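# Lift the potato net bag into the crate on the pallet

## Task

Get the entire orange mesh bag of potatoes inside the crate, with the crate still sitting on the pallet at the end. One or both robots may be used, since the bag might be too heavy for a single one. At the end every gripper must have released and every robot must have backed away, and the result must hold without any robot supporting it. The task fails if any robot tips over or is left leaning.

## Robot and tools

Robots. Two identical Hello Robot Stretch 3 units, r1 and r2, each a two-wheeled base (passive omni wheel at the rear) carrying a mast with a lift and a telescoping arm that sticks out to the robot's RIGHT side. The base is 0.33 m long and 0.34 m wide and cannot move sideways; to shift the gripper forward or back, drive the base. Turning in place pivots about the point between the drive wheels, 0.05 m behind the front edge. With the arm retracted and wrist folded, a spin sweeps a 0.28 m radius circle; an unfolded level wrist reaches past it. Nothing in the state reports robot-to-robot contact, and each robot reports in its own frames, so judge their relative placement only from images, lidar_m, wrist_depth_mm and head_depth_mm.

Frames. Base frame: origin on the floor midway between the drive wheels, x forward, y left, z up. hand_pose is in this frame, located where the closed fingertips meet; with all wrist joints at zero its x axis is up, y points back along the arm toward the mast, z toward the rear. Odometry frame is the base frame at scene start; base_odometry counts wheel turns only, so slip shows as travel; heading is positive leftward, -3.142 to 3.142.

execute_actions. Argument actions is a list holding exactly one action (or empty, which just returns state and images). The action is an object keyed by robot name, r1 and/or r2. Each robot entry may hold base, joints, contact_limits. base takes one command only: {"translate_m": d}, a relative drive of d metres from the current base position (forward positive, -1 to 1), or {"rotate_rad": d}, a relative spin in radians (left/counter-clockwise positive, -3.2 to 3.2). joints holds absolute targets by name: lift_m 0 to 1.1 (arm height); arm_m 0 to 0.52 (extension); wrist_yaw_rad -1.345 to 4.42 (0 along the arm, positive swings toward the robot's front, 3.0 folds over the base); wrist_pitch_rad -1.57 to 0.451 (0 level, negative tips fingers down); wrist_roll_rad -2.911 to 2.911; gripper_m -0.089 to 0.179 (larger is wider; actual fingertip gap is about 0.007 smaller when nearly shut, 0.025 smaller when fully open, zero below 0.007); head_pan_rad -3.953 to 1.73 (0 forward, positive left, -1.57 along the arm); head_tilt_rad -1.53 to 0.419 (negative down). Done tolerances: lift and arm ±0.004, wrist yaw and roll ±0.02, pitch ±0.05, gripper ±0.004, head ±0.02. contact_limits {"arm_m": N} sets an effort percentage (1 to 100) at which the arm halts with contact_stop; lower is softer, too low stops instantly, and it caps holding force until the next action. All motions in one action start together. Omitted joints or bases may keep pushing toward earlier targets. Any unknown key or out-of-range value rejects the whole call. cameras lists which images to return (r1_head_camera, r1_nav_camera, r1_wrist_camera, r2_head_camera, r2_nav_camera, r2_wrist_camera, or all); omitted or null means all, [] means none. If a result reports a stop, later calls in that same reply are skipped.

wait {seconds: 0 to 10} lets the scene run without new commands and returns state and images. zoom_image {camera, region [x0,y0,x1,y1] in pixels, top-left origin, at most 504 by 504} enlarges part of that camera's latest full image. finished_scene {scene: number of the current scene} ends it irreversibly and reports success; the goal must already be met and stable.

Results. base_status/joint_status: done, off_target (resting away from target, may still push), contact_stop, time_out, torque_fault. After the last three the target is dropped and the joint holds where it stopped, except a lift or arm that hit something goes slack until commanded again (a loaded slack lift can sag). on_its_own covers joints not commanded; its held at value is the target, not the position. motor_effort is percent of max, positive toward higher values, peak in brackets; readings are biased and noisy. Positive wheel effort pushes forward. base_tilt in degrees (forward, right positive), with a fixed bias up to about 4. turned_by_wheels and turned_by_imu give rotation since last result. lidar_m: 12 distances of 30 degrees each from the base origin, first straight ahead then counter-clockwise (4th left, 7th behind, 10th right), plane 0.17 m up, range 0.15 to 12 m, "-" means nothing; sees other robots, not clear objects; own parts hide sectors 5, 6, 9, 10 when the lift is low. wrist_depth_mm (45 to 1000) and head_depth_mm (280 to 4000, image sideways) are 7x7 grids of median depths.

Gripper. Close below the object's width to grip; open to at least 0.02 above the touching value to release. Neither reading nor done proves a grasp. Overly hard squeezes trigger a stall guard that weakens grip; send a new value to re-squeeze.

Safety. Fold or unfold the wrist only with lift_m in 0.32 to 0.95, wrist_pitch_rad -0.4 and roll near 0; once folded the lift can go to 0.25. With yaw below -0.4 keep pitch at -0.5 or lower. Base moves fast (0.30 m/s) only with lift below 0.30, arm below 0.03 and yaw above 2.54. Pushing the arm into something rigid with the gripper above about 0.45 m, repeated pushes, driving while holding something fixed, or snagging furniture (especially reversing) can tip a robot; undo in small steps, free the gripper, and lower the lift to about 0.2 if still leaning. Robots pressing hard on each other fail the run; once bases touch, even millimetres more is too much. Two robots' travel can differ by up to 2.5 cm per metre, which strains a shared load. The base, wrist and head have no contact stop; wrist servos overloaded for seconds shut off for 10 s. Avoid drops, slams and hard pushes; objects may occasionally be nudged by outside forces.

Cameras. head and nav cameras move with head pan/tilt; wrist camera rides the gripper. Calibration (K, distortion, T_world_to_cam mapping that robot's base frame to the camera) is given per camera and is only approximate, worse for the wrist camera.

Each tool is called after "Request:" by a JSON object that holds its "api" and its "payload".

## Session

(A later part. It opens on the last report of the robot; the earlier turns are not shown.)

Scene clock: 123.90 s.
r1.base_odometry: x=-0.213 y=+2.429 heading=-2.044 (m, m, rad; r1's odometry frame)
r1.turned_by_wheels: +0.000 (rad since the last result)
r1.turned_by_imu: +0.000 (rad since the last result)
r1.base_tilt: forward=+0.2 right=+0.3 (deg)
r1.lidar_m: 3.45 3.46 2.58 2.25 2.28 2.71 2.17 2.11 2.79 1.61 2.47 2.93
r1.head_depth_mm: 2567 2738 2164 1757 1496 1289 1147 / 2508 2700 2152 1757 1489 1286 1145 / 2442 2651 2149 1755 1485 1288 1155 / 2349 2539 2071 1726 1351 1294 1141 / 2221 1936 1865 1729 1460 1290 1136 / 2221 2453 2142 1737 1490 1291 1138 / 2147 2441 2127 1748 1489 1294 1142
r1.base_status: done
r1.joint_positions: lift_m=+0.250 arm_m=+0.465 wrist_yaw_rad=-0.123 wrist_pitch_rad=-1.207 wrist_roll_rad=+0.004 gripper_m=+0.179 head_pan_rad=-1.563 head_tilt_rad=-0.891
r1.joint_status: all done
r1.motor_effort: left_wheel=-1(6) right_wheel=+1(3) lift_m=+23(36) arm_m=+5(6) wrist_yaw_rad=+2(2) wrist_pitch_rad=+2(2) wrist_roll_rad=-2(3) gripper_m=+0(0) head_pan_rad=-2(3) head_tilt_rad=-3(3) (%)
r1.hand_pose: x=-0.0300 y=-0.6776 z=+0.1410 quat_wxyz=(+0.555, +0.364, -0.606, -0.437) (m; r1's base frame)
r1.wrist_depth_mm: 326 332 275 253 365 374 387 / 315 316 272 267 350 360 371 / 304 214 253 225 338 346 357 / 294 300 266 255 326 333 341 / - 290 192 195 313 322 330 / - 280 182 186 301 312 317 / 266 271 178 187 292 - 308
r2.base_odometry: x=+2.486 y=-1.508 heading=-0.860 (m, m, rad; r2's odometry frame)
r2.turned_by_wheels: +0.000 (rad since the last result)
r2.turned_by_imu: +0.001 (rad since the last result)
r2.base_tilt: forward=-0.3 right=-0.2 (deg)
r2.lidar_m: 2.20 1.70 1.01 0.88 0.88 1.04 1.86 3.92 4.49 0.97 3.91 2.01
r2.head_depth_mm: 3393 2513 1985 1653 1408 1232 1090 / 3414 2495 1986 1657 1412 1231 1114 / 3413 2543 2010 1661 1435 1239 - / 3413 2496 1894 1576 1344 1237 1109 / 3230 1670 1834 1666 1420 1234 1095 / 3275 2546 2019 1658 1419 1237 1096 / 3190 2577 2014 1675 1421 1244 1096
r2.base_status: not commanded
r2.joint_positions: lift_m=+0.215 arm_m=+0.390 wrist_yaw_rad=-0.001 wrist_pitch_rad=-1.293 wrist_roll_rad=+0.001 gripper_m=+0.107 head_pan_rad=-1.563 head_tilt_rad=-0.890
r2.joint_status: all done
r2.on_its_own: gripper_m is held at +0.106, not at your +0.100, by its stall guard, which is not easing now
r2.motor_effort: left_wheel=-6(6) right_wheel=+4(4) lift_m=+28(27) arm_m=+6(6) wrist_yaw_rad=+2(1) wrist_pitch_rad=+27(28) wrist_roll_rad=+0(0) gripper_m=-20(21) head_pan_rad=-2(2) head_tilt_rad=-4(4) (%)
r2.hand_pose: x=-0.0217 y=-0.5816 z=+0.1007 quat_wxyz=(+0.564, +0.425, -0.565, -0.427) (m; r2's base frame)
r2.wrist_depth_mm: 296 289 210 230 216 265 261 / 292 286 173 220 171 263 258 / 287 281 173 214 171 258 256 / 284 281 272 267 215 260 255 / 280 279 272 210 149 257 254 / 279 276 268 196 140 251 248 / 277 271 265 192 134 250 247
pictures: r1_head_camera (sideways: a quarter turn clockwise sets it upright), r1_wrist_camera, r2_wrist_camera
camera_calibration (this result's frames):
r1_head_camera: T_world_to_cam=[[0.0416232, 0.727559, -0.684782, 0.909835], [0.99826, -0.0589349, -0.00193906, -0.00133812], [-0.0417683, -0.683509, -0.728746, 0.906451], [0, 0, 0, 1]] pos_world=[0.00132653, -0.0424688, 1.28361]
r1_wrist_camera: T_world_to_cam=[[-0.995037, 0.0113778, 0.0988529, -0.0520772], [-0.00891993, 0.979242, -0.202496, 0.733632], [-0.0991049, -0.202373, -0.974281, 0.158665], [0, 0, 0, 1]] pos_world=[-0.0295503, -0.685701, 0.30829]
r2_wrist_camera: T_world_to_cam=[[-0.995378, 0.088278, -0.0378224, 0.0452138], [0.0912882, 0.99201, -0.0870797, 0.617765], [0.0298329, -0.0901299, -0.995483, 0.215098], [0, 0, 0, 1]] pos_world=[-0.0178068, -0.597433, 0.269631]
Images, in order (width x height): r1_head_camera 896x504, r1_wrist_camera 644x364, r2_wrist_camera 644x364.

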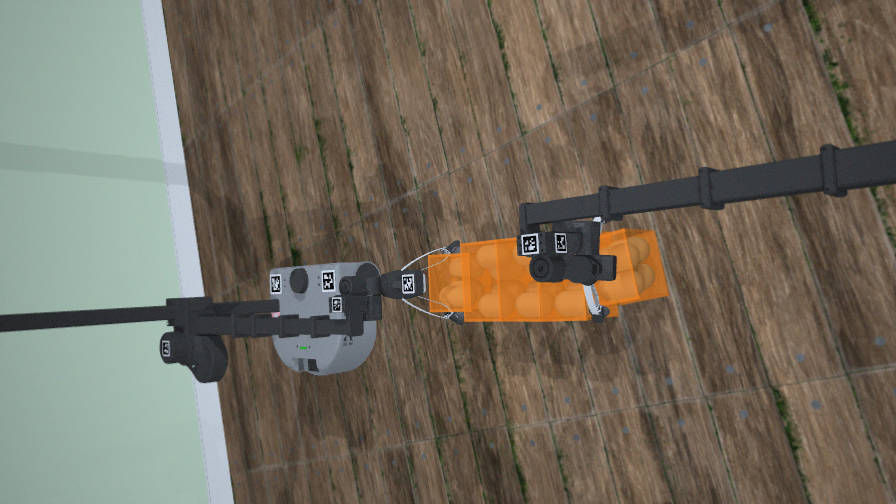

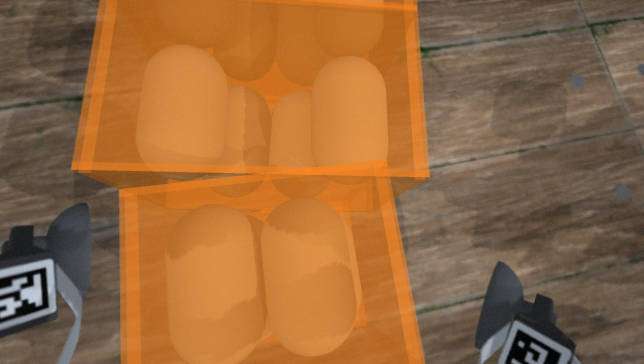

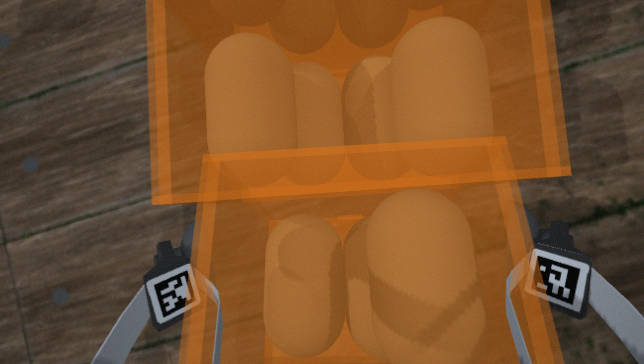

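Request:
{"api": "execute_actions", "payload": {"actions": [{"r1":{"base":{"translate_m":0.012},"joints":{"arm_m":0.455,"lift_m":0.185}}}], "cameras": ["r1_wrist_camera"]}}

Request:
{"api": "execute_actions", "payload": {"actions": [{"r1":{"joints":{"gripper_m":0.09}},"r2":{"joints":{"gripper_m":0.095}}}], "cameras": []}}

Request:
{"api": "execute_actions", "payload": {"actions": [{"r1":{"joints":{"lift_m":0.3}},"r2":{"joints":{"lift_m":0.32}}}], "cameras": ["r1_wrist_camera","r2_wrist_camera","r1_head_camera"]}}

Scene clock: 131.43 s.
r1.base_odometry: x=-0.219 y=+2.419 heading=-2.044 (m, m, rad; r1's odometry frame)
r1.turned_by_wheels: +0.000 (rad since the last result)
r1.turned_by_imu: +0.000 (rad since the last result)
r1.base_tilt: forward=+0.3 right=+0.2 (deg)
r1.lidar_m: 3.43 3.46 2.58 2.26 2.28 2.71 2.18 2.12 2.79 1.60 2.47 2.92
r1.head_depth_mm: 2584 2747 2138 1766 1492 1299 1145 / 2500 2702 2146 1766 1485 1294 1145 / 2421 2657 2152 1752 1496 1296 1145 / 2332 2588 2014 1710 1462 1280 1144 / 2219 1806 1865 1722 1456 1292 1145 / 2201 2436 2146 1742 1483 1284 1146 / 2138 2452 2139 1756 1491 1293 1140
r1.base_status: done
r1.joint_positions: lift_m=+0.192 arm_m=+0.455 wrist_yaw_rad=-0.125 wrist_pitch_rad=-1.190 wrist_roll_rad=-0.010 gripper_m=+0.179 head_pan_rad=-1.563 head_tilt_rad=-0.891
r1.joint_status: lift_m contact_stop (moved -0.058 of -0.065); the others done
r1.on_its_own: lift_m is slack since a contact_stop, until your next command for it (your +0.185 is given up)
r1.motor_effort: left_wheel=-3(8) right_wheel=+4(14) lift_m=+32(34) arm_m=-2(7) wrist_yaw_rad=+4(5) wrist_pitch_rad=-3(4) wrist_roll_rad=+4(5) gripper_m=-1(1) head_pan_rad=-3(3) head_tilt_rad=-3(3) (%)
r1.hand_pose: x=-0.0307 y=-0.6723 z=+0.0844 quat_wxyz=(+0.563, +0.361, -0.606, -0.431) (m; r1's base frame)
r1.wrist_depth_mm: 270 160 186 240 179 316 326 / 258 153 187 214 170 301 312 / 249 250 202 207 177 287 298 / 240 246 207 153 268 276 284 / - 233 133 138 257 265 272 / - 225 129 134 247 256 261 / 216 217 124 130 237 243 253
r2.base_odometry: x=+2.486 y=-1.508 heading=-0.860 (m, m, rad; r2's odometry frame)
r2.turned_by_wheels: +0.000 (rad since the last result)
r2.turned_by_imu: +0.001 (rad since the last result)
r2.base_tilt: forward=-0.3 right=-0.1 (deg)
r2.lidar_m: 2.20 1.69 1.01 0.88 0.88 1.04 1.87 3.94 4.49 1.63 3.92 2.01
r2.head_depth_mm: 3438 2520 1988 1650 1422 1225 1089 / 3463 2498 2000 1650 1414 1234 1110 / 3428 2530 1995 1647 1431 1241 - / 3399 2513 1869 1623 1331 1239 1110 / 3264 1780 1860 1660 1417 1235 1098 / 3301 2555 2017 1673 1420 1237 1099 / 3200 2543 2025 1679 1429 1230 1100
r2.base_status: not commanded
r2.joint_positions: lift_m=+0.215 arm_m=+0.390 wrist_yaw_rad=-0.001 wrist_pitch_rad=-1.293 wrist_roll_rad=+0.001 gripper_m=+0.107 head_pan_rad=-1.563 head_tilt_rad=-0.890
r2.joint_status: not commanded
r2.on_its_own: gripper_m is held at +0.106, not at your +0.100, by its stall guard, which is not easing now
r2.motor_effort: left_wheel=-6(6) right_wheel=+4(4) lift_m=+28(28) arm_m=+6(6) wrist_yaw_rad=+2(1) wrist_pitch_rad=+28(27) wrist_roll_rad=+0(0) gripper_m=-20(21) head_pan_rad=-2(1) head_tilt_rad=-4(5) (%)
r2.hand_pose: x=-0.0217 y=-0.5816 z=+0.1007 quat_wxyz=(+0.564, +0.425, -0.565, -0.427) (m; r2's base frame)
r2.wrist_depth_mm: 295 293 211 231 218 267 261 / 293 288 174 219 171 261 259 / 288 284 173 214 172 259 255 / 285 280 273 265 214 261 256 / 282 280 270 211 148 257 252 / 280 276 269 195 140 253 249 / 276 270 266 191 133 252 248
pictures: r1_wrist_camera
camera_calibration (this result's frames):
r1_wrist_camera: T_world_to_cam=[[-0.994365, 0.00171267, 0.105996, -0.0542741], [-0.0216007, 0.97562, -0.218403, 0.715502], [-0.103786, -0.219462, -0.970085, 0.0924676], [0, 0, 0, 1]] pos_world=[-0.028916, -0.677672, 0.251722]
Images, in order (width x height): r1_wrist_camera 644x364.

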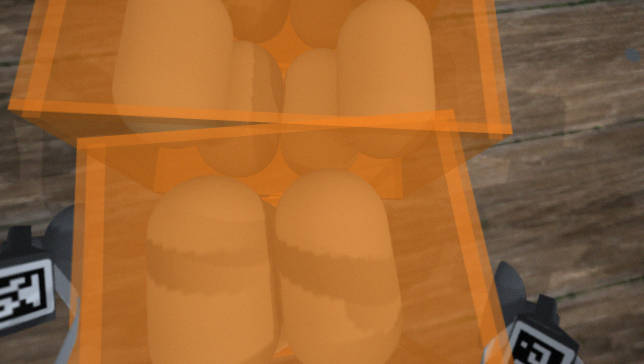

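not run: a stop came earlier in this reply.

not run: a stop came earlier in this reply.

Request:
{"api": "execute_actions", "payload": {"actions": [{"r1":{"joints":{"gripper_m":0.09,"lift_m":0.195}},"r2":{"joints":{"gripper_m":0.095}}}], "cameras": []}}

Request:
{"api": "execute_actions", "payload": {"actions": [{"r1":{"joints":{"lift_m":0.3}},"r2":{"joints":{"lift_m":0.32}}}], "cameras": ["r1_wrist_camera","r2_wrist_camera","r1_head_camera"]}}

Scene clock: 136.37 s.
r1.base_odometry: x=-0.219 y=+2.419 heading=-2.044 (m, m, rad; r1's odometry frame)
r1.turned_by_wheels: +0.000 (rad since the last result)
r1.turned_by_imu: -0.001 (rad since the last result)
r1.base_tilt: forward=+0.1 right=+0.3 (deg)
r1.lidar_m: 3.45 3.46 2.58 2.25 2.29 2.70 2.19 2.12 2.79 1.61 2.47 2.93
r1.head_depth_mm: 2612 2777 2161 1763 1495 1303 1155 / 2501 2704 2161 1777 1496 1296 1142 / 2437 2640 2143 1773 1483 1297 1140 / 2336 2574 2013 1714 1461 1293 1138 / 2211 1805 1865 1705 1459 1289 1144 / 2216 2461 2139 1765 1493 1297 1143 / 2157 2447 2129 1757 1488 1290 1141
r1.base_status: not commanded
r1.joint_positions: lift_m=+0.195 arm_m=+0.455 wrist_yaw_rad=-0.120 wrist_pitch_rad=-1.193 wrist_roll_rad=-0.011 gripper_m=+0.092 head_pan_rad=-1.563 head_tilt_rad=-0.891
r1.joint_status: all done
r1.motor_effort: left_wheel=-7(9) right_wheel=+9(11) lift_m=+25(39) arm_m=-2(2) wrist_yaw_rad=-2(4) wrist_pitch_rad=-2(3) wrist_roll_rad=+5(5) gripper_m=-37(100) head_pan_rad=-3(2) head_tilt_rad=-4(4) (%)
r1.hand_pose: x=-0.0303 y=-0.6717 z=+0.0870 quat_wxyz=(+0.564, +0.364, -0.604, -0.430) (m; r1's base frame)
r1.wrist_depth_mm: 273 165 188 241 186 319 331 / 264 158 186 218 175 305 316 / 254 253 205 210 179 291 301 / 244 250 211 160 272 279 289 / 236 142 137 141 261 270 276 / - 139 132 137 250 261 265 / 219 222 128 133 242 - 256
r2.base_odometry: x=+2.486 y=-1.508 heading=-0.860 (m, m, rad; r2's odometry frame)
r2.turned_by_wheels: +0.000 (rad since the last result)
r2.turned_by_imu: +0.001 (rad since the last result)
r2.base_tilt: forward=-0.3 right=-0.1 (deg)
r2.lidar_m: 2.20 1.70 1.01 0.88 0.88 1.04 1.87 3.93 4.48 1.62 3.92 2.02
r2.head_depth_mm: 3334 2498 2003 1651 1414 1227 1094 / 3435 2540 1989 1664 1414 1227 1109 / 3430 2516 2002 1653 1433 1237 - / 3406 2521 1895 1594 1349 1231 1115 / 3253 1787 1850 1659 1417 1231 1096 / 3264 2547 2015 1671 1422 1238 1104 / 3201 2537 2013 1675 1430 1242 1099
r2.base_status: not commanded
r2.joint_positions: lift_m=+0.215 arm_m=+0.390 wrist_yaw_rad=-0.001 wrist_pitch_rad=-1.293 wrist_roll_rad=+0.001 gripper_m=+0.101 head_pan_rad=-1.563 head_tilt_rad=-0.890
r2.joint_status: gripper_m off_target (ended at +0.101, target +0.095)
r2.on_its_own: gripper_m is held at +0.101, not at your +0.095, by its stall guard, which is still easing
r2.motor_effort: left_wheel=-6(5) right_wheel=+4(4) lift_m=+28(28) arm_m=+6(6) wrist_yaw_rad=+2(2) wrist_pitch_rad=+28(27) wrist_roll_rad=+0(0) gripper_m=-2(74) head_pan_rad=-2(2) head_tilt_rad=-4(4) (%)
r2.hand_pose: x=-0.0217 y=-0.5816 z=+0.1007 quat_wxyz=(+0.564, +0.425, -0.565, -0.427) (m; r2's base frame)
r2.wrist_depth_mm: 299 288 210 231 217 265 262 / 295 287 175 219 170 263 259 / 288 286 172 214 171 260 258 / 284 281 273 267 213 259 254 / 282 277 273 210 148 256 251 / 282 277 268 194 140 251 250 / 277 272 265 191 134 251 247
pictures: none
No camera images: the call's "cameras" was empty. Leave "cameras" out to get every camera's image.

Scene clock: 138.17 s.
r1.base_odometry: x=-0.219 y=+2.419 heading=-2.044 (m, m, rad; r1's odometry frame)
r1.turned_by_wheels: +0.000 (rad since the last result)
r1.turned_by_imu: +0.001 (rad since the last result)
r1.base_tilt: forward=+0.0 right=+0.4 (deg)
r1.lidar_m: 3.44 3.45 2.59 2.25 2.29 2.71 2.18 2.12 2.80 0.62 2.46 2.91
r1.head_depth_mm: 2589 2695 2138 1770 1496 1289 1146 / 2501 2705 2153 1747 1489 1295 1149 / 2398 2628 2141 1752 1487 1302 1139 / 2352 2561 2008 1687 1251 1285 1140 / 2248 1816 1862 1741 1430 1283 1138 / 2199 2415 2109 1770 1489 1293 1137 / 2148 2441 2107 1742 1488 1295 1148
r1.base_status: not commanded
r1.joint_positions: lift_m=+0.299 arm_m=+0.455 wrist_yaw_rad=-0.120 wrist_pitch_rad=-1.201 wrist_roll_rad=-0.003 gripper_m=+0.102 head_pan_rad=-1.563 head_tilt_rad=-0.891
r1.joint_status: all done
r1.on_its_own: gripper_m is held at +0.101, not at your +0.090, by its stall guard, which is still easing
r1.motor_effort: left_wheel=+0(6) right_wheel=+0(9) lift_m=+60(62) arm_m=-1(1) wrist_yaw_rad=-1(1) wrist_pitch_rad=+1(6) wrist_roll_rad=+1(5) gripper_m=-28(37) head_pan_rad=-3(3) head_tilt_rad=-3(3) (%)
r1.hand_pose: x=-0.0300 y=-0.6696 z=+0.1901 quat_wxyz=(+0.559, +0.365, -0.605, -0.434) (m; r1's base frame)
r1.wrist_depth_mm: 376 384 236 280 423 435 450 / 361 365 211 283 403 420 433 / 352 352 201 240 209 402 413 / 338 346 222 228 376 386 399 / 330 330 145 152 362 371 383 / - 140 136 142 350 360 371 / 307 308 130 135 335 - 356
r2.base_odometry: x=+2.486 y=-1.508 heading=-0.860 (m, m, rad; r2's odometry frame)
r2.turned_by_wheels: +0.000 (rad since the last result)
r2.turned_by_imu: +0.001 (rad since the last result)
r2.base_tilt: forward=-0.2 right=-0.1 (deg)
r2.lidar_m: 2.20 1.70 1.01 0.88 0.89 1.04 1.87 3.90 4.49 0.52 3.93 2.01
r2.head_depth_mm: 3344 2479 2000 1654 1414 1234 1089 / 3376 2541 1987 1652 1415 1231 1107 / 3409 2508 2002 1658 1395 1244 1135 / 3471 2483 1878 1452 1249 1231 1114 / 3244 1686 1855 1662 1425 1236 1097 / 3311 2552 2026 1675 1418 1242 1100 / 3182 2524 2016 1678 1420 1239 1097
r2.base_status: not commanded
r2.joint_positions: lift_m=+0.319 arm_m=+0.390 wrist_yaw_rad=-0.001 wrist_pitch_rad=-1.191 wrist_roll_rad=+0.001 gripper_m=+0.105 head_pan_rad=-1.563 head_tilt_rad=-0.890
r2.joint_status: all done
r2.on_its_own: gripper_m is held at +0.104, not at your +0.095, by its stall guard, which is not easing now
r2.motor_effort: left_wheel=+0(6) right_wheel=-1(4) lift_m=+52(54) arm_m=-1(6) wrist_yaw_rad=+2(2) wrist_pitch_rad=-3(28) wrist_roll_rad=+0(0) gripper_m=-20(22) head_pan_rad=-2(2) head_tilt_rad=-4(4) (%)
r2.hand_pose: x=-0.0217 y=-0.6077 z=+0.2107 quat_wxyz=(+0.585, +0.396, -0.586, -0.397) (m; r2's base frame)
r2.wrist_depth_mm: 444 437 422 296 248 392 388 / 430 424 411 292 248 387 377 / 417 409 214 257 195 374 369 / 404 398 389 236 201 364 356 / 393 385 375 218 150 358 345 / 384 384 374 196 141 340 341 / 372 364 357 186 134 336 329
pictures: r1_head_camera (sideways: a quarter turn clockwise sets it upright), r1_wrist_camera, r2_wrist_camera
camera_calibration (this result's frames):
r1_head_camera: T_world_to_cam=[[0.0416232, 0.72757, -0.684769, 0.909818], [0.99826, -0.058935, -0.00194019, -0.00133665], [-0.0417685, -0.683497, -0.728757, 0.906467], [0, 0, 0, 1]] pos_world=[0.00132652, -0.0424685, 1.28361]
r1_wrist_camera: T_world_to_cam=[[-0.99477, 0.00260097, 0.10211, -0.0635092], [-0.0187994, 0.977936, -0.208056, 0.735652], [-0.100398, -0.208887, -0.972773, 0.203402], [0, 0, 0, 1]] pos_world=[-0.0289261, -0.676768, 0.357405]
r2_wrist_camera: T_world_to_cam=[[-0.995387, 0.0839253, -0.0464853, 0.0508273], [0.0912287, 0.977947, -0.187873, 0.66596], [0.0296929, -0.191247, -0.981093, 0.257768], [0, 0, 0, 1]] pos_world=[-0.0178157, -0.606242, 0.380373]
Images, in order (width x height): r1_head_camera 896x504, r1_wrist_camera 644x364, r2_wrist_camera 644x364.

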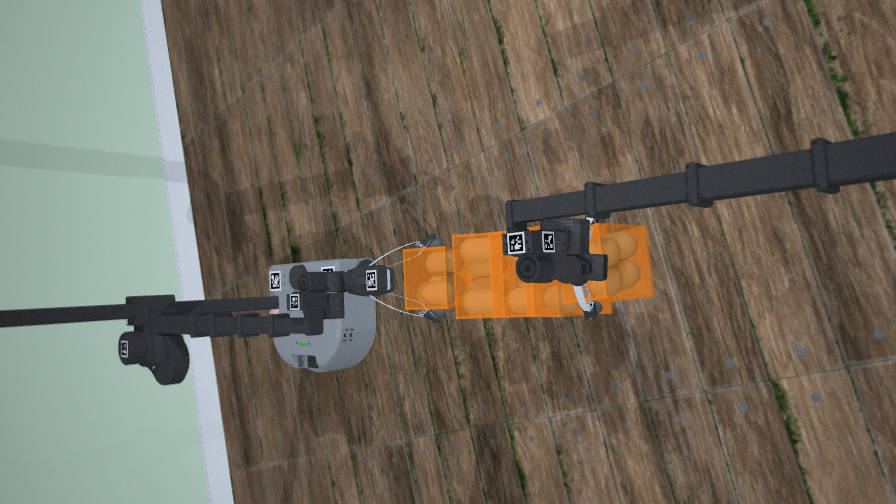

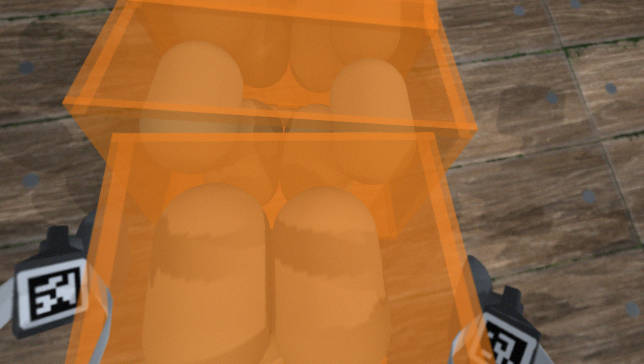

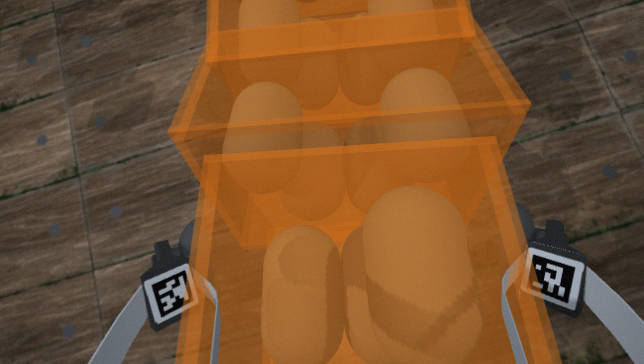

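Request:
{"api": "execute_actions", "payload": {"actions": [{"r1":{"joints":{"lift_m":0.62}},"r2":{"joints":{"lift_m":0.64,"head_pan_rad":-0.9,"head_tilt_rad":-0.6}}}], "cameras": []}}

Request:
{"api": "execute_actions", "payload": {"actions": [{"r1":{"base":{"translate_m":-0.7}},"r2":{"base":{"translate_m":0.7}}}], "cameras": ["r2_nav_camera","r1_head_camera"]}}

Scene clock: 150.73 s.
r1.base_odometry: x=-0.219 y=+2.419 heading=-2.044 (m, m, rad; r1's odometry frame)
r1.turned_by_wheels: +0.000 (rad since the last result)
r1.turned_by_imu: +0.001 (rad since the last result)
r1.base_tilt: forward=+0.1 right=+0.5 (deg)
r1.lidar_m: 3.43 3.44 2.58 2.26 2.29 2.70 2.18 2.12 2.79 1.61 2.46 2.91
r1.head_depth_mm: 2616 2754 2153 1760 1485 1292 1161 / 2531 2709 2143 1751 1502 - - / 2422 2626 2213 1751 1481 1297 1140 / 2330 2574 2204 983 1453 1290 1137 / 1469 1131 1863 1615 1480 1287 1141 / 2206 2503 2147 1756 1487 1293 1140 / 2149 2458 2145 1733 1485 1280 1139
r1.base_status: not commanded
r1.joint_positions: lift_m=+0.619 arm_m=+0.455 wrist_yaw_rad=-0.120 wrist_pitch_rad=-1.200 wrist_roll_rad=-0.003 gripper_m=+0.115 head_pan_rad=-1.563 head_tilt_rad=-0.891
r1.joint_status: all done
r1.on_its_own: gripper_m is held at +0.114, not at your +0.090, by its stall guard, which is not easing now
r1.motor_effort: left_wheel=+1(1) right_wheel=+0(0) lift_m=+59(62) arm_m=-2(2) wrist_yaw_rad=-1(0) wrist_pitch_rad=+0(0) wrist_roll_rad=+1(1) gripper_m=-22(22) head_pan_rad=-3(3) head_tilt_rad=-3(4) (%)
r1.hand_pose: x=-0.0300 y=-0.6698 z=+0.5102 quat_wxyz=(+0.559, +0.364, -0.605, -0.433) (m; r1's base frame)
r1.wrist_depth_mm: 721 742 236 280 818 844 867 / 702 709 212 287 782 794 839 / 677 680 201 241 211 776 800 / 649 657 222 228 727 747 768 / 621 638 146 152 695 717 741 / - 142 136 142 670 696 714 / 592 594 130 135 645 - 682
r2.base_odometry: x=+2.486 y=-1.508 heading=-0.860 (m, m, rad; r2's odometry frame)
r2.turned_by_wheels: +0.000 (rad since the last result)
r2.turned_by_imu: +0.002 (rad since the last result)
r2.base_tilt: forward=-0.3 right=-0.1 (deg)
r2.lidar_m: 2.19 1.70 1.01 0.88 0.89 1.04 1.87 3.92 4.46 1.62 3.92 2.01
r2.head_depth_mm: 3163 3488 3174 2232 1710 1396 1180 / 3282 3652 3221 2257 1726 1410 1184 / 3366 3769 3258 2271 1740 1421 1182 / 3503 3938 3267 2308 1755 1413 1194 / 3721 - 3365 2293 1775 1419 1194 / 3787 - 3366 2324 1765 1439 1195 / 3939 - 3426 2323 1780 1441 1212
r2.base_status: not commanded
r2.joint_positions: lift_m=+0.639 arm_m=+0.390 wrist_yaw_rad=-0.001 wrist_pitch_rad=-1.191 wrist_roll_rad=+0.001 gripper_m=+0.105 head_pan_rad=-0.907 head_tilt_rad=-0.606
r2.joint_status: all done
r2.on_its_own: gripper_m is held at +0.104, not at your +0.095, by its stall guard, which is not easing now
r2.motor_effort: left_wheel=+0(0) right_wheel=-1(1) lift_m=+52(54) arm_m=-1(1) wrist_yaw_rad=+0(2) wrist_pitch_rad=-3(3) wrist_roll_rad=+0(0) gripper_m=-19(21) head_pan_rad=+3(30) head_tilt_rad=+3(22) (%)
r2.hand_pose: x=-0.0217 y=-0.6076 z=+0.5306 quat_wxyz=(+0.585, +0.396, -0.585, -0.398) (m; r2's base frame)
r2.wrist_depth_mm: 799 779 762 297 247 710 710 / 800 773 735 289 249 698 678 / 767 725 215 259 195 671 667 / 718 725 711 234 201 667 651 / 704 708 683 218 150 640 638 / 698 698 661 196 141 621 617 / 677 659 652 186 134 607 602
pictures: none
No camera images: the call's "cameras" was empty. Leave "cameras" out to get every camera's image.

Scene clock: 158.83 s.
r1.base_odometry: x=+0.100 y=+3.042 heading=-2.043 (m, m, rad; r1's odometry frame)
r1.turned_by_wheels: +0.000 (rad since the last result)
r1.turned_by_imu: +0.005 (rad since the last result)
r1.base_tilt: forward=+0.0 right=+0.4 (deg)
r1.lidar_m: 4.09 3.96 2.39 2.13 2.13 2.53 1.55 1.50 2.96 1.59 2.62 3.08
r1.head_depth_mm: 2782 2724 2165 1753 1503 1299 1166 / 2659 2740 2126 1742 1511 - - / 2592 2780 2232 1757 1475 1310 1142 / 2500 2638 2069 984 1427 1294 1140 / 1446 1087 1836 1651 1483 1290 1142 / 2358 2593 2151 1751 1488 1291 1144 / 2278 2520 2131 1747 1483 1289 1142
r1.base_status: done
r1.joint_positions: lift_m=+0.619 arm_m=+0.455 wrist_yaw_rad=-0.120 wrist_pitch_rad=-1.212 wrist_roll_rad=-0.003 gripper_m=+0.115 head_pan_rad=-1.563 head_tilt_rad=-0.891
r1.joint_status: not commanded
r1.on_its_own: gripper_m is held at +0.114, not at your +0.090, by its stall guard, which is not easing now
r1.motor_effort: left_wheel=+0(2) right_wheel=+0(7) lift_m=+59(60) arm_m=-1(2) wrist_yaw_rad=-1(1) wrist_pitch_rad=+3(3) wrist_roll_rad=+1(1) gripper_m=-22(23) head_pan_rad=-3(3) head_tilt_rad=-3(3) (%)
r1.hand_pose: x=-0.0297 y=-0.6670 z=+0.5094 quat_wxyz=(+0.557, +0.368, -0.603, -0.437) (m; r1's base frame)
r1.wrist_depth_mm: 715 738 238 281 808 834 863 / 684 707 214 284 775 801 822 / 674 675 201 242 747 771 805 / 643 664 224 230 715 739 760 / 634 635 147 154 707 714 734 / - 141 137 143 661 697 704 / 590 592 130 134 648 - 690
r2.base_odometry: x=+2.943 y=-2.038 heading=-0.860 (m, m, rad; r2's odometry frame)
r2.turned_by_wheels: +0.000 (rad since the last result)
r2.turned_by_imu: -0.001 (rad since the last result)
r2.base_tilt: forward=-0.4 right=+0.1 (deg)
r2.lidar_m: 4.22 2.03 1.19 1.05 1.05 1.23 2.21 4.61 4.28 1.61 3.73 1.37
r2.head_depth_mm: 3038 3289 3180 2235 1722 1399 1157 / 3140 3475 3204 2254 1731 1400 1181 / 3239 3673 3248 2287 1750 1407 1185 / 3406 3805 3324 2277 1754 1416 1196 / 3531 3944 3326 2310 1761 1427 1198 / 3687 - 3370 2107 1771 1430 1206 / 3804 - 3397 2068 1617 1439 1201
r2.base_status: done
r2.joint_positions: lift_m=+0.639 arm_m=+0.390 wrist_yaw_rad=+0.000 wrist_pitch_rad=-1.203 wrist_roll_rad=+0.001 gripper_m=+0.105 head_pan_rad=-0.907 head_tilt_rad=-0.606
r2.joint_status: not commanded
r2.on_its_own: gripper_m is held at +0.104, not at your +0.095, by its stall guard, which is not easing now
r2.motor_effort: left_wheel=+0(7) right_wheel=-2(4) lift_m=+51(51) arm_m=-1(1) wrist_yaw_rad=+0(2) wrist_pitch_rad=+1(2) wrist_roll_rad=+0(0) gripper_m=-20(20) head_pan_rad=+4(5) head_tilt_rad=+2(3) (%)
r2.hand_pose: x=-0.0216 y=-0.6047 z=+0.5298 quat_wxyz=(+0.583, +0.400, -0.583, -0.401) (m; r2's base frame)
r2.wrist_depth_mm: 782 768 765 296 247 720 701 / 771 746 730 289 249 703 678 / 748 740 216 256 197 679 663 / 744 728 697 236 199 648 644 / 715 703 660 219 150 648 631 / 694 670 679 197 140 633 626 / 694 671 646 186 133 603 609
pictures: r1_head_camera (sideways: a quarter turn clockwise sets it upright), r2_nav_camera (sideways: a quarter turn counterclockwise sets it upright)
camera_calibration (this result's frames):
r1_head_camera: T_world_to_cam=[[0.041623, 0.72757, -0.684769, 0.909818], [0.99826, -0.0589347, -0.0019402, -0.00133664], [-0.0417683, -0.683497, -0.728757, 0.906467], [0, 0, 0, 1]] pos_world=[0.00132653, -0.0424685, 1.28361]
r2_nav_camera: T_world_to_cam=[[0.305347, -0.434335, 0.847418, -1.05263], [-0.807781, -0.589379, -0.0110157, 0.0673646], [0.504235, -0.681164, -0.530813, 0.650709], [0, 0, 0, 1]] pos_world=[0.0477225, 0.0257492, 1.23816]
Images, in order (width x height): r1_head_camera 896x504, r2_nav_camera 672x504.

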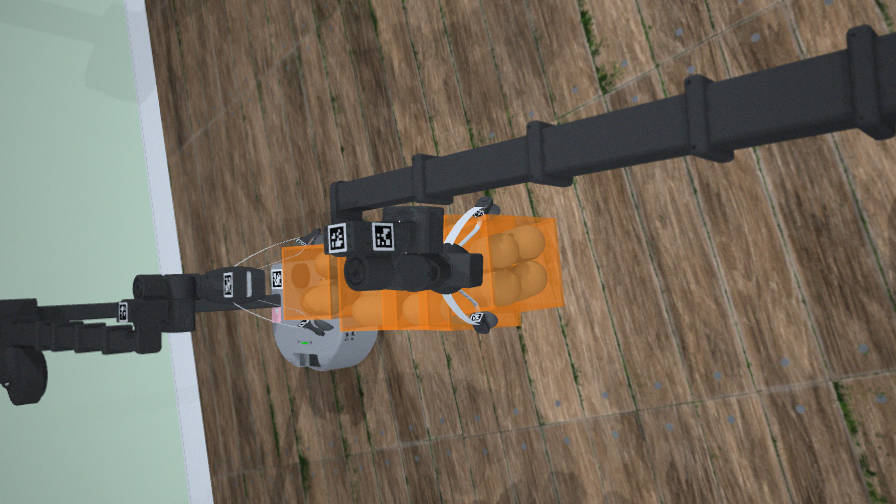

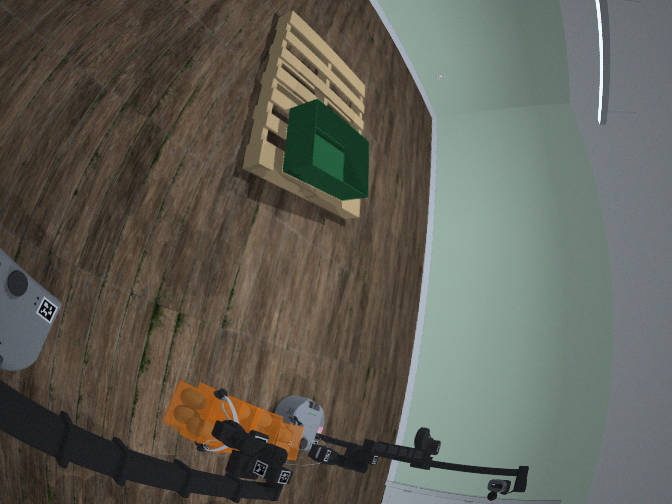

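Request:
{"api": "execute_actions", "payload": {"actions": [{"r1":{"base":{"translate_m":-0.95},"joints":{"head_pan_rad":-2.3,"head_tilt_rad":-0.8}},"r2":{"base":{"translate_m":0.95},"joints":{"head_pan_rad":-1.2,"head_tilt_rad":-0.8}}}], "cameras": ["r2_nav_camera","r1_nav_camera"]}}

Scene clock: 183.93 s.
r1.base_odometry: x=+0.532 y=+3.888 heading=-2.043 (m, m, rad; r1's odometry frame)
r1.turned_by_wheels: +0.000 (rad since the last result)
r1.turned_by_imu: +0.006 (rad since the last result)
r1.base_tilt: forward=+0.2 right=+0.4 (deg)
r1.lidar_m: 5.00 3.54 2.17 1.92 1.93 2.29 3.63 0.67 0.70 1.58 2.83 3.35
r1.head_depth_mm: 3252 3385 2444 1846 1550 1325 1175 / 3416 3309 2416 1782 1474 1243 1170 / 3604 3357 2453 1794 1457 1259 1168 / 3821 3338 2219 1579 1421 1287 1218 / - 3401 2296 1583 1417 1322 - / 3725 3330 2448 1597 1330 1393 1148 / 3362 3304 2444 1916 1322 1289 1170
r1.base_status: done
r1.joint_positions: lift_m=+0.619 arm_m=+0.455 wrist_yaw_rad=-0.119 wrist_pitch_rad=-1.232 wrist_roll_rad=-0.006 gripper_m=+0.115 head_pan_rad=-2.293 head_tilt_rad=-0.804
r1.joint_status: all done
r1.on_its_own: gripper_m is held at +0.114, not at your +0.090, by its stall guard, which is not easing now
r1.motor_effort: left_wheel=+1(5) right_wheel=-1(7) lift_m=+59(59) arm_m=-1(1) wrist_yaw_rad=-1(1) wrist_pitch_rad=+9(9) wrist_roll_rad=+3(3) gripper_m=-22(23) head_pan_rad=-3(35) head_tilt_rad=+1(9) (%)
r1.hand_pose: x=-0.0290 y=-0.6621 z=+0.5081 quat_wxyz=(+0.554, +0.375, -0.598, -0.441) (m; r1's base frame)
r1.wrist_depth_mm: 710 723 234 282 645 672 609 / 680 696 231 284 618 528 656 / 668 670 203 251 571 468 629 / 647 665 227 234 703 506 607 / 630 636 151 158 694 562 442 / - 143 139 145 666 561 439 / 588 592 130 135 654 - 474
r2.base_odometry: x=+3.563 y=-2.758 heading=-0.860 (m, m, rad; r2's odometry frame)
r2.turned_by_wheels: +0.000 (rad since the last result)
r2.turned_by_imu: -0.001 (rad since the last result)
r2.base_tilt: forward=-0.4 right=+0.0 (deg)
r2.lidar_m: 3.27 2.46 1.46 1.27 1.28 1.50 2.66 5.55 4.03 1.59 0.72 0.75
r2.head_depth_mm: 2860 2933 2118 - 1431 1269 1113 / 2862 2826 1922 1164 907 1283 1116 / 3021 3113 2293 1806 1511 1273 1120 / 3050 3124 2299 1755 1296 1239 1117 / 3048 3124 2318 1639 1297 1237 1113 / 3029 3183 2317 1606 1369 1214 1117 / 3122 3186 2350 1664 1391 1215 1125
r2.base_status: done
r2.joint_positions: lift_m=+0.639 arm_m=+0.390 wrist_yaw_rad=+0.001 wrist_pitch_rad=-1.221 wrist_roll_rad=-0.002 gripper_m=+0.105 head_pan_rad=-1.193 head_tilt_rad=-0.790
r2.joint_status: all done
r2.on_its_own: gripper_m is held at +0.104, not at your +0.095, by its stall guard, which is not easing now
r2.motor_effort: left_wheel=+2(8) right_wheel=-2(4) lift_m=+52(51) arm_m=-1(1) wrist_yaw_rad=-1(1) wrist_pitch_rad=+6(6) wrist_roll_rad=+1(1) gripper_m=-20(19) head_pan_rad=-2(19) head_tilt_rad=-4(15) (%)
r2.hand_pose: x=-0.0216 y=-0.6002 z=+0.5286 quat_wxyz=(+0.580, +0.406, -0.578, -0.405) (m; r2's base frame)
r2.wrist_depth_mm: 645 638 747 302 248 689 684 / 630 585 734 294 249 690 676 / 616 576 222 261 198 676 637 / 579 466 539 236 204 663 646 / 457 584 568 235 150 637 643 / 575 567 661 196 141 614 630 / 572 652 662 186 133 622 613
pictures: r1_nav_camera (sideways: a quarter turn counterclockwise sets it upright), r2_nav_camera (sideways: a quarter turn counterclockwise sets it upright)
camera_calibration (this result's frames):
r1_nav_camera: T_world_to_cam=[[-0.548146, -0.542, 0.637002, -0.784085], [-0.734307, 0.67648, -0.0562873, 0.128344], [-0.400411, -0.498608, -0.768805, 0.952588], [0, 0, 0, 1]] pos_world=[0.0458774, -0.0368278, 1.23904]
r2_nav_camera: T_world_to_cam=[[0.224329, -0.638471, 0.736228, -0.907188], [-0.941729, -0.33634, -0.00473556, 0.0600038], [0.250647, -0.692264, -0.676717, 0.842063], [0, 0, 0, 1]] pos_world=[0.0489558, 0.0238982, 1.23802]
Images, in order (width x height): r1_nav_camera 672x504, r2_nav_camera 672x504.

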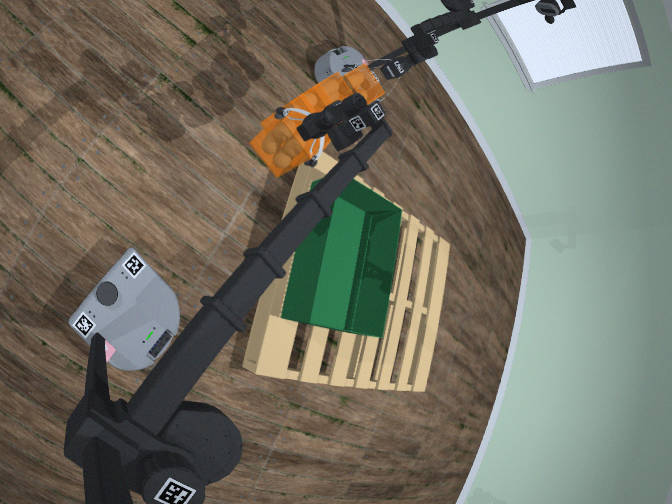

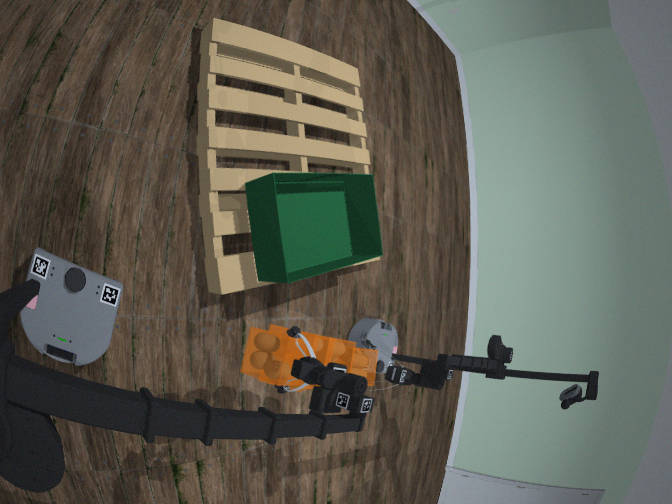

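Request:
{"api": "execute_actions", "payload": {"actions": [{"r1":{"base":{"translate_m":0.12}},"r2":{"base":{"translate_m":-0.12}}}], "cameras": []}}

Request:
{"api": "execute_actions", "payload": {"actions": [{"r1":{"base":{"translate_m":-0.055},"joints":{"wrist_yaw_rad":0.05,"arm_m":0.46}},"r2":{"base":{"translate_m":-0.055},"joints":{"wrist_yaw_rad":0.17,"arm_m":0.395}}}], "cameras": []}}

Request:
{"api": "execute_actions", "payload": {"actions": [{"r1":{"base":{"translate_m":-0.055},"joints":{"wrist_yaw_rad":0.22,"arm_m":0.47}},"r2":{"base":{"translate_m":-0.055},"joints":{"wrist_yaw_rad":0.34,"arm_m":0.405}}}], "cameras": []}}

Request:
{"api": "execute_actions", "payload": {"actions": [{"r1":{"base":{"translate_m":-0.055},"joints":{"wrist_yaw_rad":0.39,"arm_m":0.49}},"r2":{"base":{"translate_m":-0.055},"joints":{"wrist_yaw_rad":0.51,"arm_m":0.425}}}], "cameras": ["r2_nav_camera","r1_nav_camera"]}}

Scene clock: 235.77 s.
r1.base_odometry: x=+0.478 y=+3.781 heading=-2.043 (m, m, rad; r1's odometry frame)
r1.turned_by_wheels: +0.000 (rad since the last result)
r1.turned_by_imu: +0.000 (rad since the last result)
r1.base_tilt: forward=+0.0 right=+0.4 (deg)
r1.lidar_m: 4.90 3.60 2.19 1.95 1.95 2.33 3.74 0.77 0.81 1.58 2.79 3.32
r1.head_depth_mm: 3403 3359 2430 1789 1495 1302 1166 / 3600 3337 2461 1790 1470 1304 1167 / 3745 3358 2205 1600 1332 1322 1172 / - 3399 2296 1621 1337 1350 1214 / - 3358 2359 1628 1377 1363 - / 3686 3371 2464 1624 1418 1403 1151 / 3219 3327 2460 1934 1502 1293 1173
r1.base_status: done
r1.joint_positions: lift_m=+0.619 arm_m=+0.455 wrist_yaw_rad=-0.119 wrist_pitch_rad=-1.229 wrist_roll_rad=-0.006 gripper_m=+0.115 head_pan_rad=-2.293 head_tilt_rad=-0.804
r1.joint_status: not commanded
r1.on_its_own: gripper_m is held at +0.114, not at your +0.090, by its stall guard, which is not easing now
r1.motor_effort: left_wheel=+0(4) right_wheel=-1(6) lift_m=+59(59) arm_m=-1(2) wrist_yaw_rad=+0(2) wrist_pitch_rad=+8(9) wrist_roll_rad=+3(3) gripper_m=-22(21) head_pan_rad=-3(3) head_tilt_rad=+0(1) (%)
r1.hand_pose: x=-0.0291 y=-0.6628 z=+0.5083 quat_wxyz=(+0.554, +0.374, -0.599, -0.440) (m; r1's base frame)
r1.wrist_depth_mm: 706 719 235 283 788 685 687 / 685 702 230 287 716 641 614 / 658 672 202 248 732 613 462 / 642 653 227 234 709 707 495 / 624 634 151 158 693 701 528 / - 143 138 144 668 693 567 / 592 592 130 135 653 - 568
r2.base_odometry: x=+3.485 y=-2.667 heading=-0.859 (m, m, rad; r2's odometry frame)
r2.turned_by_wheels: +0.000 (rad since the last result)
r2.turned_by_imu: +0.002 (rad since the last result)
r2.base_tilt: forward=-0.4 right=+0.0 (deg)
r2.lidar_m: 3.40 2.40 1.42 1.24 1.25 1.46 2.61 5.42 4.08 1.59 0.78 0.81
r2.head_depth_mm: 2920 2931 2100 - 1415 1271 1112 / 2886 2802 1917 1162 910 1276 1112 / 3026 3140 2291 1830 1499 1277 1116 / 3096 3175 2302 1815 1503 1285 1112 / 3111 3126 2294 1682 1299 1243 1114 / 3120 3148 2340 1647 1307 1234 1123 / 3120 3186 2325 1610 1285 1235 1122
r2.base_status: done
r2.joint_positions: lift_m=+0.639 arm_m=+0.390 wrist_yaw_rad=+0.001 wrist_pitch_rad=-1.220 wrist_roll_rad=-0.002 gripper_m=+0.105 head_pan_rad=-1.193 head_tilt_rad=-0.790
r2.joint_status: not commanded
r2.on_its_own: gripper_m is held at +0.104, not at your +0.095, by its stall guard, which is not easing now
r2.motor_effort: left_wheel=+2(2) right_wheel=-1(6) lift_m=+52(52) arm_m=-1(1) wrist_yaw_rad=-1(1) wrist_pitch_rad=+6(6) wrist_roll_rad=+1(1) gripper_m=-21(21) head_pan_rad=-2(2) head_tilt_rad=-4(4) (%)
r2.hand_pose: x=-0.0216 y=-0.6006 z=+0.5287 quat_wxyz=(+0.580, +0.406, -0.578, -0.405) (m; r2's base frame)
r2.wrist_depth_mm: 601 785 754 303 247 717 683 / 511 734 726 294 248 678 673 / 485 605 221 263 198 666 672 / 449 583 698 234 202 673 642 / 545 584 682 236 151 648 637 / 574 576 659 196 140 626 624 / 591 656 657 185 133 604 615
pictures: none
No camera images: the call's "cameras" was empty. Leave "cameras" out to get every camera's image.

Scene clock: 237.50 s.
r1.base_odometry: x=+0.503 y=+3.830 heading=-2.043 (m, m, rad; r1's odometry frame)
r1.turned_by_wheels: +0.000 (rad since the last result)
r1.turned_by_imu: +0.001 (rad since the last result)
r1.base_tilt: forward=+0.1 right=+0.3 (deg)
r1.lidar_m: 4.97 3.59 2.18 1.94 1.94 2.32 3.69 0.72 0.76 1.58 2.82 3.33
r1.head_depth_mm: 3322 3404 2434 1813 1508 1297 1180 / 3463 3366 2479 1781 1507 1298 1171 / 3685 3372 2434 1589 1418 1301 1174 / 3966 3373 2224 1586 1337 1314 1218 / - 3382 2341 1620 1339 1343 - / 3684 3331 2450 1628 1388 1399 1148 / 3266 3302 2483 1940 1425 1296 1170
r1.base_status: done
r1.joint_positions: lift_m=+0.619 arm_m=+0.460 wrist_yaw_rad=+0.055 wrist_pitch_rad=-1.217 wrist_roll_rad=-0.012 gripper_m=+0.115 head_pan_rad=-2.293 head_tilt_rad=-0.804
r1.joint_status: all done
r1.on_its_own: gripper_m is held at +0.114, not at your +0.090, by its stall guard, which is not easing now
r1.motor_effort: left_wheel=+4(9) right_wheel=-5(5) lift_m=+59(59) arm_m=+3(3) wrist_yaw_rad=-5(15) wrist_pitch_rad=+5(9) wrist_roll_rad=+5(6) gripper_m=-22(22) head_pan_rad=-3(3) head_tilt_rad=+1(1) (%)
r1.hand_pose: x=-0.0180 y=-0.6709 z=+0.5090 quat_wxyz=(+0.595, +0.422, -0.565, -0.386) (m; r1's base frame)
r1.wrist_depth_mm: 714 731 242 255 799 828 852 / 698 698 250 286 771 650 671 / 678 669 210 251 730 626 601 / 644 646 205 237 716 592 453 / 631 640 152 159 692 589 449 / - 144 139 145 674 572 471 / 590 592 130 135 643 - 493
r2.base_odometry: x=+3.449 y=-2.625 heading=-0.859 (m, m, rad; r2's odometry frame)
r2.turned_by_wheels: +0.000 (rad since the last result)
r2.turned_by_imu: +0.001 (rad since the last result)
r2.base_tilt: forward=-0.3 right=-0.1 (deg)
r2.lidar_m: 3.44 2.38 1.41 1.23 1.23 1.45 2.59 5.38 4.05 1.59 0.81 0.84
r2.head_depth_mm: 3017 3081 2281 - 1479 1281 1109 / 1462 1652 1856 1178 907 1277 1112 / 3021 3130 2211 1709 1460 1274 1114 / 3133 3151 2307 1823 1504 1283 1121 / 3121 3103 2306 1724 1329 1264 1121 / 3109 3181 2320 1651 1311 1250 1120 / 3173 3163 2341 1630 1301 1235 1126
r2.base_status: done
r2.joint_positions: lift_m=+0.639 arm_m=+0.395 wrist_yaw_rad=+0.177 wrist_pitch_rad=-1.213 wrist_roll_rad=-0.015 gripper_m=+0.105 head_pan_rad=-1.193 head_tilt_rad=-0.790
r2.joint_status: all done
r2.on_its_own: gripper_m is held at +0.104, not at your +0.095, by its stall guard, which is not easing now
r2.motor_effort: left_wheel=+7(8) right_wheel=-6(6) lift_m=+51(51) arm_m=+2(2) wrist_yaw_rad=-8(11) wrist_pitch_rad=+4(7) wrist_roll_rad=+6(6) gripper_m=-20(21) head_pan_rad=-2(3) head_tilt_rad=-4(4) (%)
r2.hand_pose: x=-0.0098 y=-0.6059 z=+0.5291 quat_wxyz=(+0.618, +0.456, -0.538, -0.347) (m; r2's base frame)
r2.wrist_depth_mm: 512 757 266 299 249 722 686 / 498 641 741 295 249 689 681 / 463 608 221 264 197 665 663 / 583 585 217 234 210 659 643 / 594 579 684 238 151 646 637 / 671 688 659 197 141 631 619 / 676 658 663 185 133 617 615
pictures: none
No camera images: the call's "cameras" was empty. Leave "cameras" out to get every camera's image.

Scene clock: 239.17 s.
r1.base_odometry: x=+0.528 y=+3.879 heading=-2.043 (m, m, rad; r1's odometry frame)
r1.turned_by_wheels: +0.001 (rad since the last result)
r1.turned_by_imu: +0.001 (rad since the last result)
r1.base_tilt: forward=+0.2 right=+0.5 (deg)
r1.lidar_m: 5.00 3.55 2.17 1.92 1.93 2.30 3.62 0.68 0.71 1.58 2.82 3.34
r1.head_depth_mm: 3289 3319 2455 1856 1509 1317 1173 / 3494 3402 2445 1791 1480 1268 1172 / 3665 3341 2439 1793 1457 1276 1175 / 3898 3306 2232 1580 1423 1293 1219 / - 3378 2323 1599 1408 1318 - / 3709 3349 2423 1615 1326 1412 1145 / 3346 3316 2448 1929 1351 1292 1168
r1.base_status: done
r1.joint_positions: lift_m=+0.619 arm_m=+0.470 wrist_yaw_rad=+0.229 wrist_pitch_rad=-1.194 wrist_roll_rad=-0.014 gripper_m=+0.115 head_pan_rad=-2.293 head_tilt_rad=-0.803
r1.joint_status: all done
r1.on_its_own: gripper_m is held at +0.114, not at your +0.090, by its stall guard, which is not easing now
r1.motor_effort: left_wheel=+9(11) right_wheel=-12(14) lift_m=+60(59) arm_m=+2(5) wrist_yaw_rad=-9(10) wrist_pitch_rad=-1(9) wrist_roll_rad=+7(7) gripper_m=-22(23) head_pan_rad=-3(3) head_tilt_rad=+0(1) (%)
r1.hand_pose: x=-0.0053 y=-0.6848 z=+0.5106 quat_wxyz=(+0.630, +0.464, -0.531, -0.325) (m; r1's base frame)
r1.wrist_depth_mm: 728 740 277 249 818 844 876 / 692 708 277 264 786 820 836 / 674 191 225 228 726 636 659 / 658 658 205 236 722 609 540 / 629 639 150 157 700 551 449 / - 148 139 144 672 507 432 / 593 365 131 136 650 - 419
r2.base_odometry: x=+3.413 y=-2.584 heading=-0.858 (m, m, rad; r2's odometry frame)
r2.turned_by_wheels: +0.001 (rad since the last result)
r2.turned_by_imu: +0.001 (rad since the last result)
r2.base_tilt: forward=-0.3 right=+0.1 (deg)
r2.lidar_m: 3.51 2.36 1.39 1.22 1.22 1.43 2.56 5.32 4.04 1.60 0.83 0.87
r2.head_depth_mm: 3065 3101 2256 - 1490 1274 1108 / 2965 3113 2277 1865 927 1276 1111 / 2901 1698 1859 1174 1440 1283 1114 / 3088 3165 2316 1825 1496 1278 1118 / 3105 3148 2321 1774 1437 1266 1116 / 3095 3202 2324 1653 1334 1255 1125 / 3149 3194 2331 1654 1303 1250 1126
r2.base_status: done
r2.joint_positions: lift_m=+0.639 arm_m=+0.405 wrist_yaw_rad=+0.353 wrist_pitch_rad=-1.196 wrist_roll_rad=-0.025 gripper_m=+0.105 head_pan_rad=-1.193 head_tilt_rad=-0.790
r2.joint_status: all done
r2.on_its_own: gripper_m is held at +0.104, not at your +0.095, by its stall guard, which is not easing now; wrist_yaw_rad is at rest, and its effort (-14) is outside its rest range (-12 to +12)
r2.motor_effort: left_wheel=+12(15) right_wheel=-11(12) lift_m=+52(51) arm_m=+1(3) wrist_yaw_rad=-14(14) wrist_pitch_rad=-1(6) wrist_roll_rad=+10(10) gripper_m=-21(21) head_pan_rad=-2(2) head_tilt_rad=-4(4) (%)
r2.hand_pose: x=+0.0030 y=-0.6169 z=+0.5303 quat_wxyz=(+0.651, +0.498, -0.497, -0.284) (m; r2's base frame)
r2.wrist_depth_mm: 578 637 269 301 715 725 699 / 486 625 262 297 247 695 688 / 602 614 218 265 197 681 675 / 615 590 205 237 211 674 651 / 713 700 667 234 152 652 652 / 692 686 672 197 141 623 623 / 663 661 644 183 133 618 593
pictures: none
No camera images: the call's "cameras" was empty. Leave "cameras" out to get every camera's image.

Scene clock: 240.83 s.
r1.base_odometry: x=+0.553 y=+3.928 heading=-2.042 (m, m, rad; r1's odometry frame)
r1.turned_by_wheels: +0.001 (rad since the last result)
r1.turned_by_imu: +0.003 (rad since the last result)
r1.base_tilt: forward=+0.1 right=+0.3 (deg)
r1.lidar_m: 5.07 3.51 2.15 1.91 1.92 2.29 3.58 0.64 0.66 0.92 2.84 3.35
r1.head_depth_mm: 3236 3344 2414 1844 1534 1349 1176 / 3396 3375 2429 1835 1465 1241 1169 / 3582 3361 2441 1804 1454 1248 1173 / 3845 3336 2433 1754 1430 1236 1215 / - 3400 2259 1591 1423 1278 - / 3742 3369 2443 1589 1422 1302 1149 / 3311 3377 2438 1913 1329 1300 1172
r1.base_status: done
r1.joint_positions: lift_m=+0.619 arm_m=+0.490 wrist_yaw_rad=+0.406 wrist_pitch_rad=-1.170 wrist_roll_rad=-0.019 gripper_m=+0.115 head_pan_rad=-2.293 head_tilt_rad=-0.803
r1.joint_status: all done
r1.on_its_own: gripper_m is held at +0.114, not at your +0.090, by its stall guard, which is not easing now; right_wheel is at rest, and its effort (-22) is outside its rest range (-18 to +18); wrist_yaw_rad is at rest, and its effort (-16) is outside its rest range (-12 to +12)
r1.motor_effort: left_wheel=+17(16) right_wheel=-22(23) lift_m=+59(59) arm_m=+1(6) wrist_yaw_rad=-16(16) wrist_pitch_rad=-8(8) wrist_roll_rad=+9(9) gripper_m=-24(24) head_pan_rad=-3(3) head_tilt_rad=+1(1) (%)
r1.hand_pose: x=+0.0091 y=-0.7064 z=+0.5124 quat_wxyz=(+0.661, +0.504, -0.492, -0.259) (m; r1's base frame)
r1.wrist_depth_mm: 742 229 279 253 852 871 897 / 712 237 280 233 799 827 859 / 681 186 239 217 772 796 824 / 657 656 197 233 715 615 647 / 633 632 148 155 698 588 568 / - 142 139 144 671 444 575 / 588 135 132 136 644 - 556
r2.base_odometry: x=+3.377 y=-2.542 heading=-0.857 (m, m, rad; r2's odometry frame)
r2.turned_by_wheels: +0.001 (rad since the last result)
r2.turned_by_imu: +0.002 (rad since the last result)
r2.base_tilt: forward=-0.3 right=+0.0 (deg)
r2.lidar_m: 3.55 2.32 1.38 1.20 1.20 1.42 2.54 5.24 4.08 1.62 0.87 0.90
r2.head_depth_mm: 3049 3070 2286 - 1495 1279 1111 / 3077 3095 2270 1859 948 1276 1109 / 2919 2980 2024 1179 1425 1277 1114 / 3019 1221 1865 1244 1496 1283 1119 / 3138 3160 2315 1816 1510 1282 1122 / 3149 3164 2310 1605 1328 1263 1121 / 3169 3179 2319 1658 1307 1262 1126
r2.base_status: done
r2.joint_positions: lift_m=+0.639 arm_m=+0.425 wrist_yaw_rad=+0.529 wrist_pitch_rad=-1.173 wrist_roll_rad=-0.032 gripper_m=+0.105 head_pan_rad=-1.193 head_tilt_rad=-0.790
r2.joint_status: all done
r2.on_its_own: gripper_m is held at +0.104, not at your +0.095, by its stall guard, which is not easing now; left_wheel is at rest, and its effort (+21) is outside its rest range (-18 to +18); right_wheel is at rest, and its effort (-19) is outside its rest range (-18 to +18); wrist_yaw_rad is at rest, and its effort (-22) is outside its rest range (-12 to +12)
r2.motor_effort: left_wheel=+21(23) right_wheel=-19(19) lift_m=+51(51) arm_m=+1(3) wrist_yaw_rad=-22(21) wrist_pitch_rad=-8(8) wrist_roll_rad=+12(12) gripper_m=-23(22) head_pan_rad=-2(2) head_tilt_rad=-4(4) (%)
r2.hand_pose: x=+0.0173 y=-0.6366 z=+0.5320 quat_wxyz=(+0.678, +0.535, -0.455, -0.216) (m; r2's base frame)
r2.wrist_depth_mm: 483 608 266 301 726 742 719 / 572 611 257 290 221 712 693 / 625 614 213 258 196 684 672 / 735 706 200 235 230 668 658 / 703 712 683 219 151 653 636 / 694 687 661 196 141 632 620 / 676 656 642 185 134 614 611
pictures: r1_nav_camera (sideways: a quarter turn counterclockwise sets it upright), r2_nav_camera (sideways: a quarter turn counterclockwise sets it upright)
camera_calibration (this result's frames):
r1_nav_camera: T_world_to_cam=[[-0.548101, -0.541865, 0.637155, -0.784285], [-0.734265, 0.676525, -0.0562917, 0.128349], [-0.400549, -0.498694, -0.768677, 0.952424], [0, 0, 0, 1]] pos_world=[0.0458665, -0.0368401, 1.23904]
r2_nav_camera: T_world_to_cam=[[0.224336, -0.638593, 0.736119, -0.907047], [-0.941748, -0.336286, -0.00473, 0.0599966], [0.250567, -0.692178, -0.676835, 0.842216], [0, 0, 0, 1]] pos_world=[0.0489535, 0.0239052, 1.23802]
Images, in order (width x height): r1_nav_camera 672x504, r2_nav_camera 672x504.

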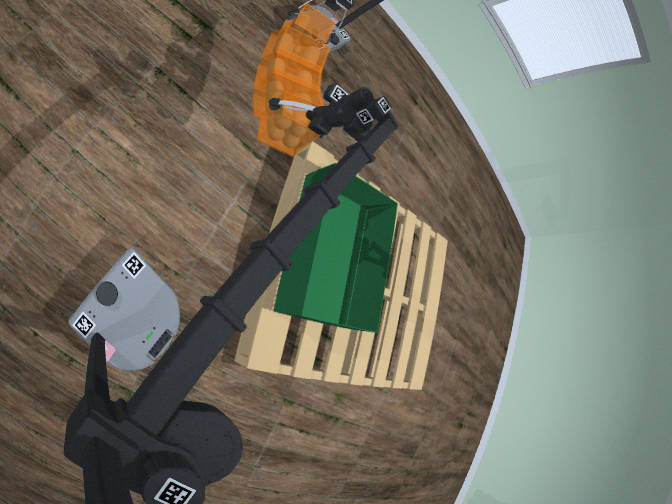

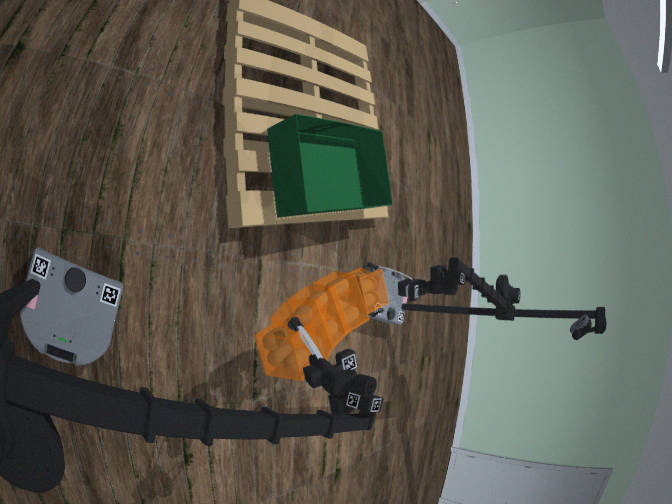

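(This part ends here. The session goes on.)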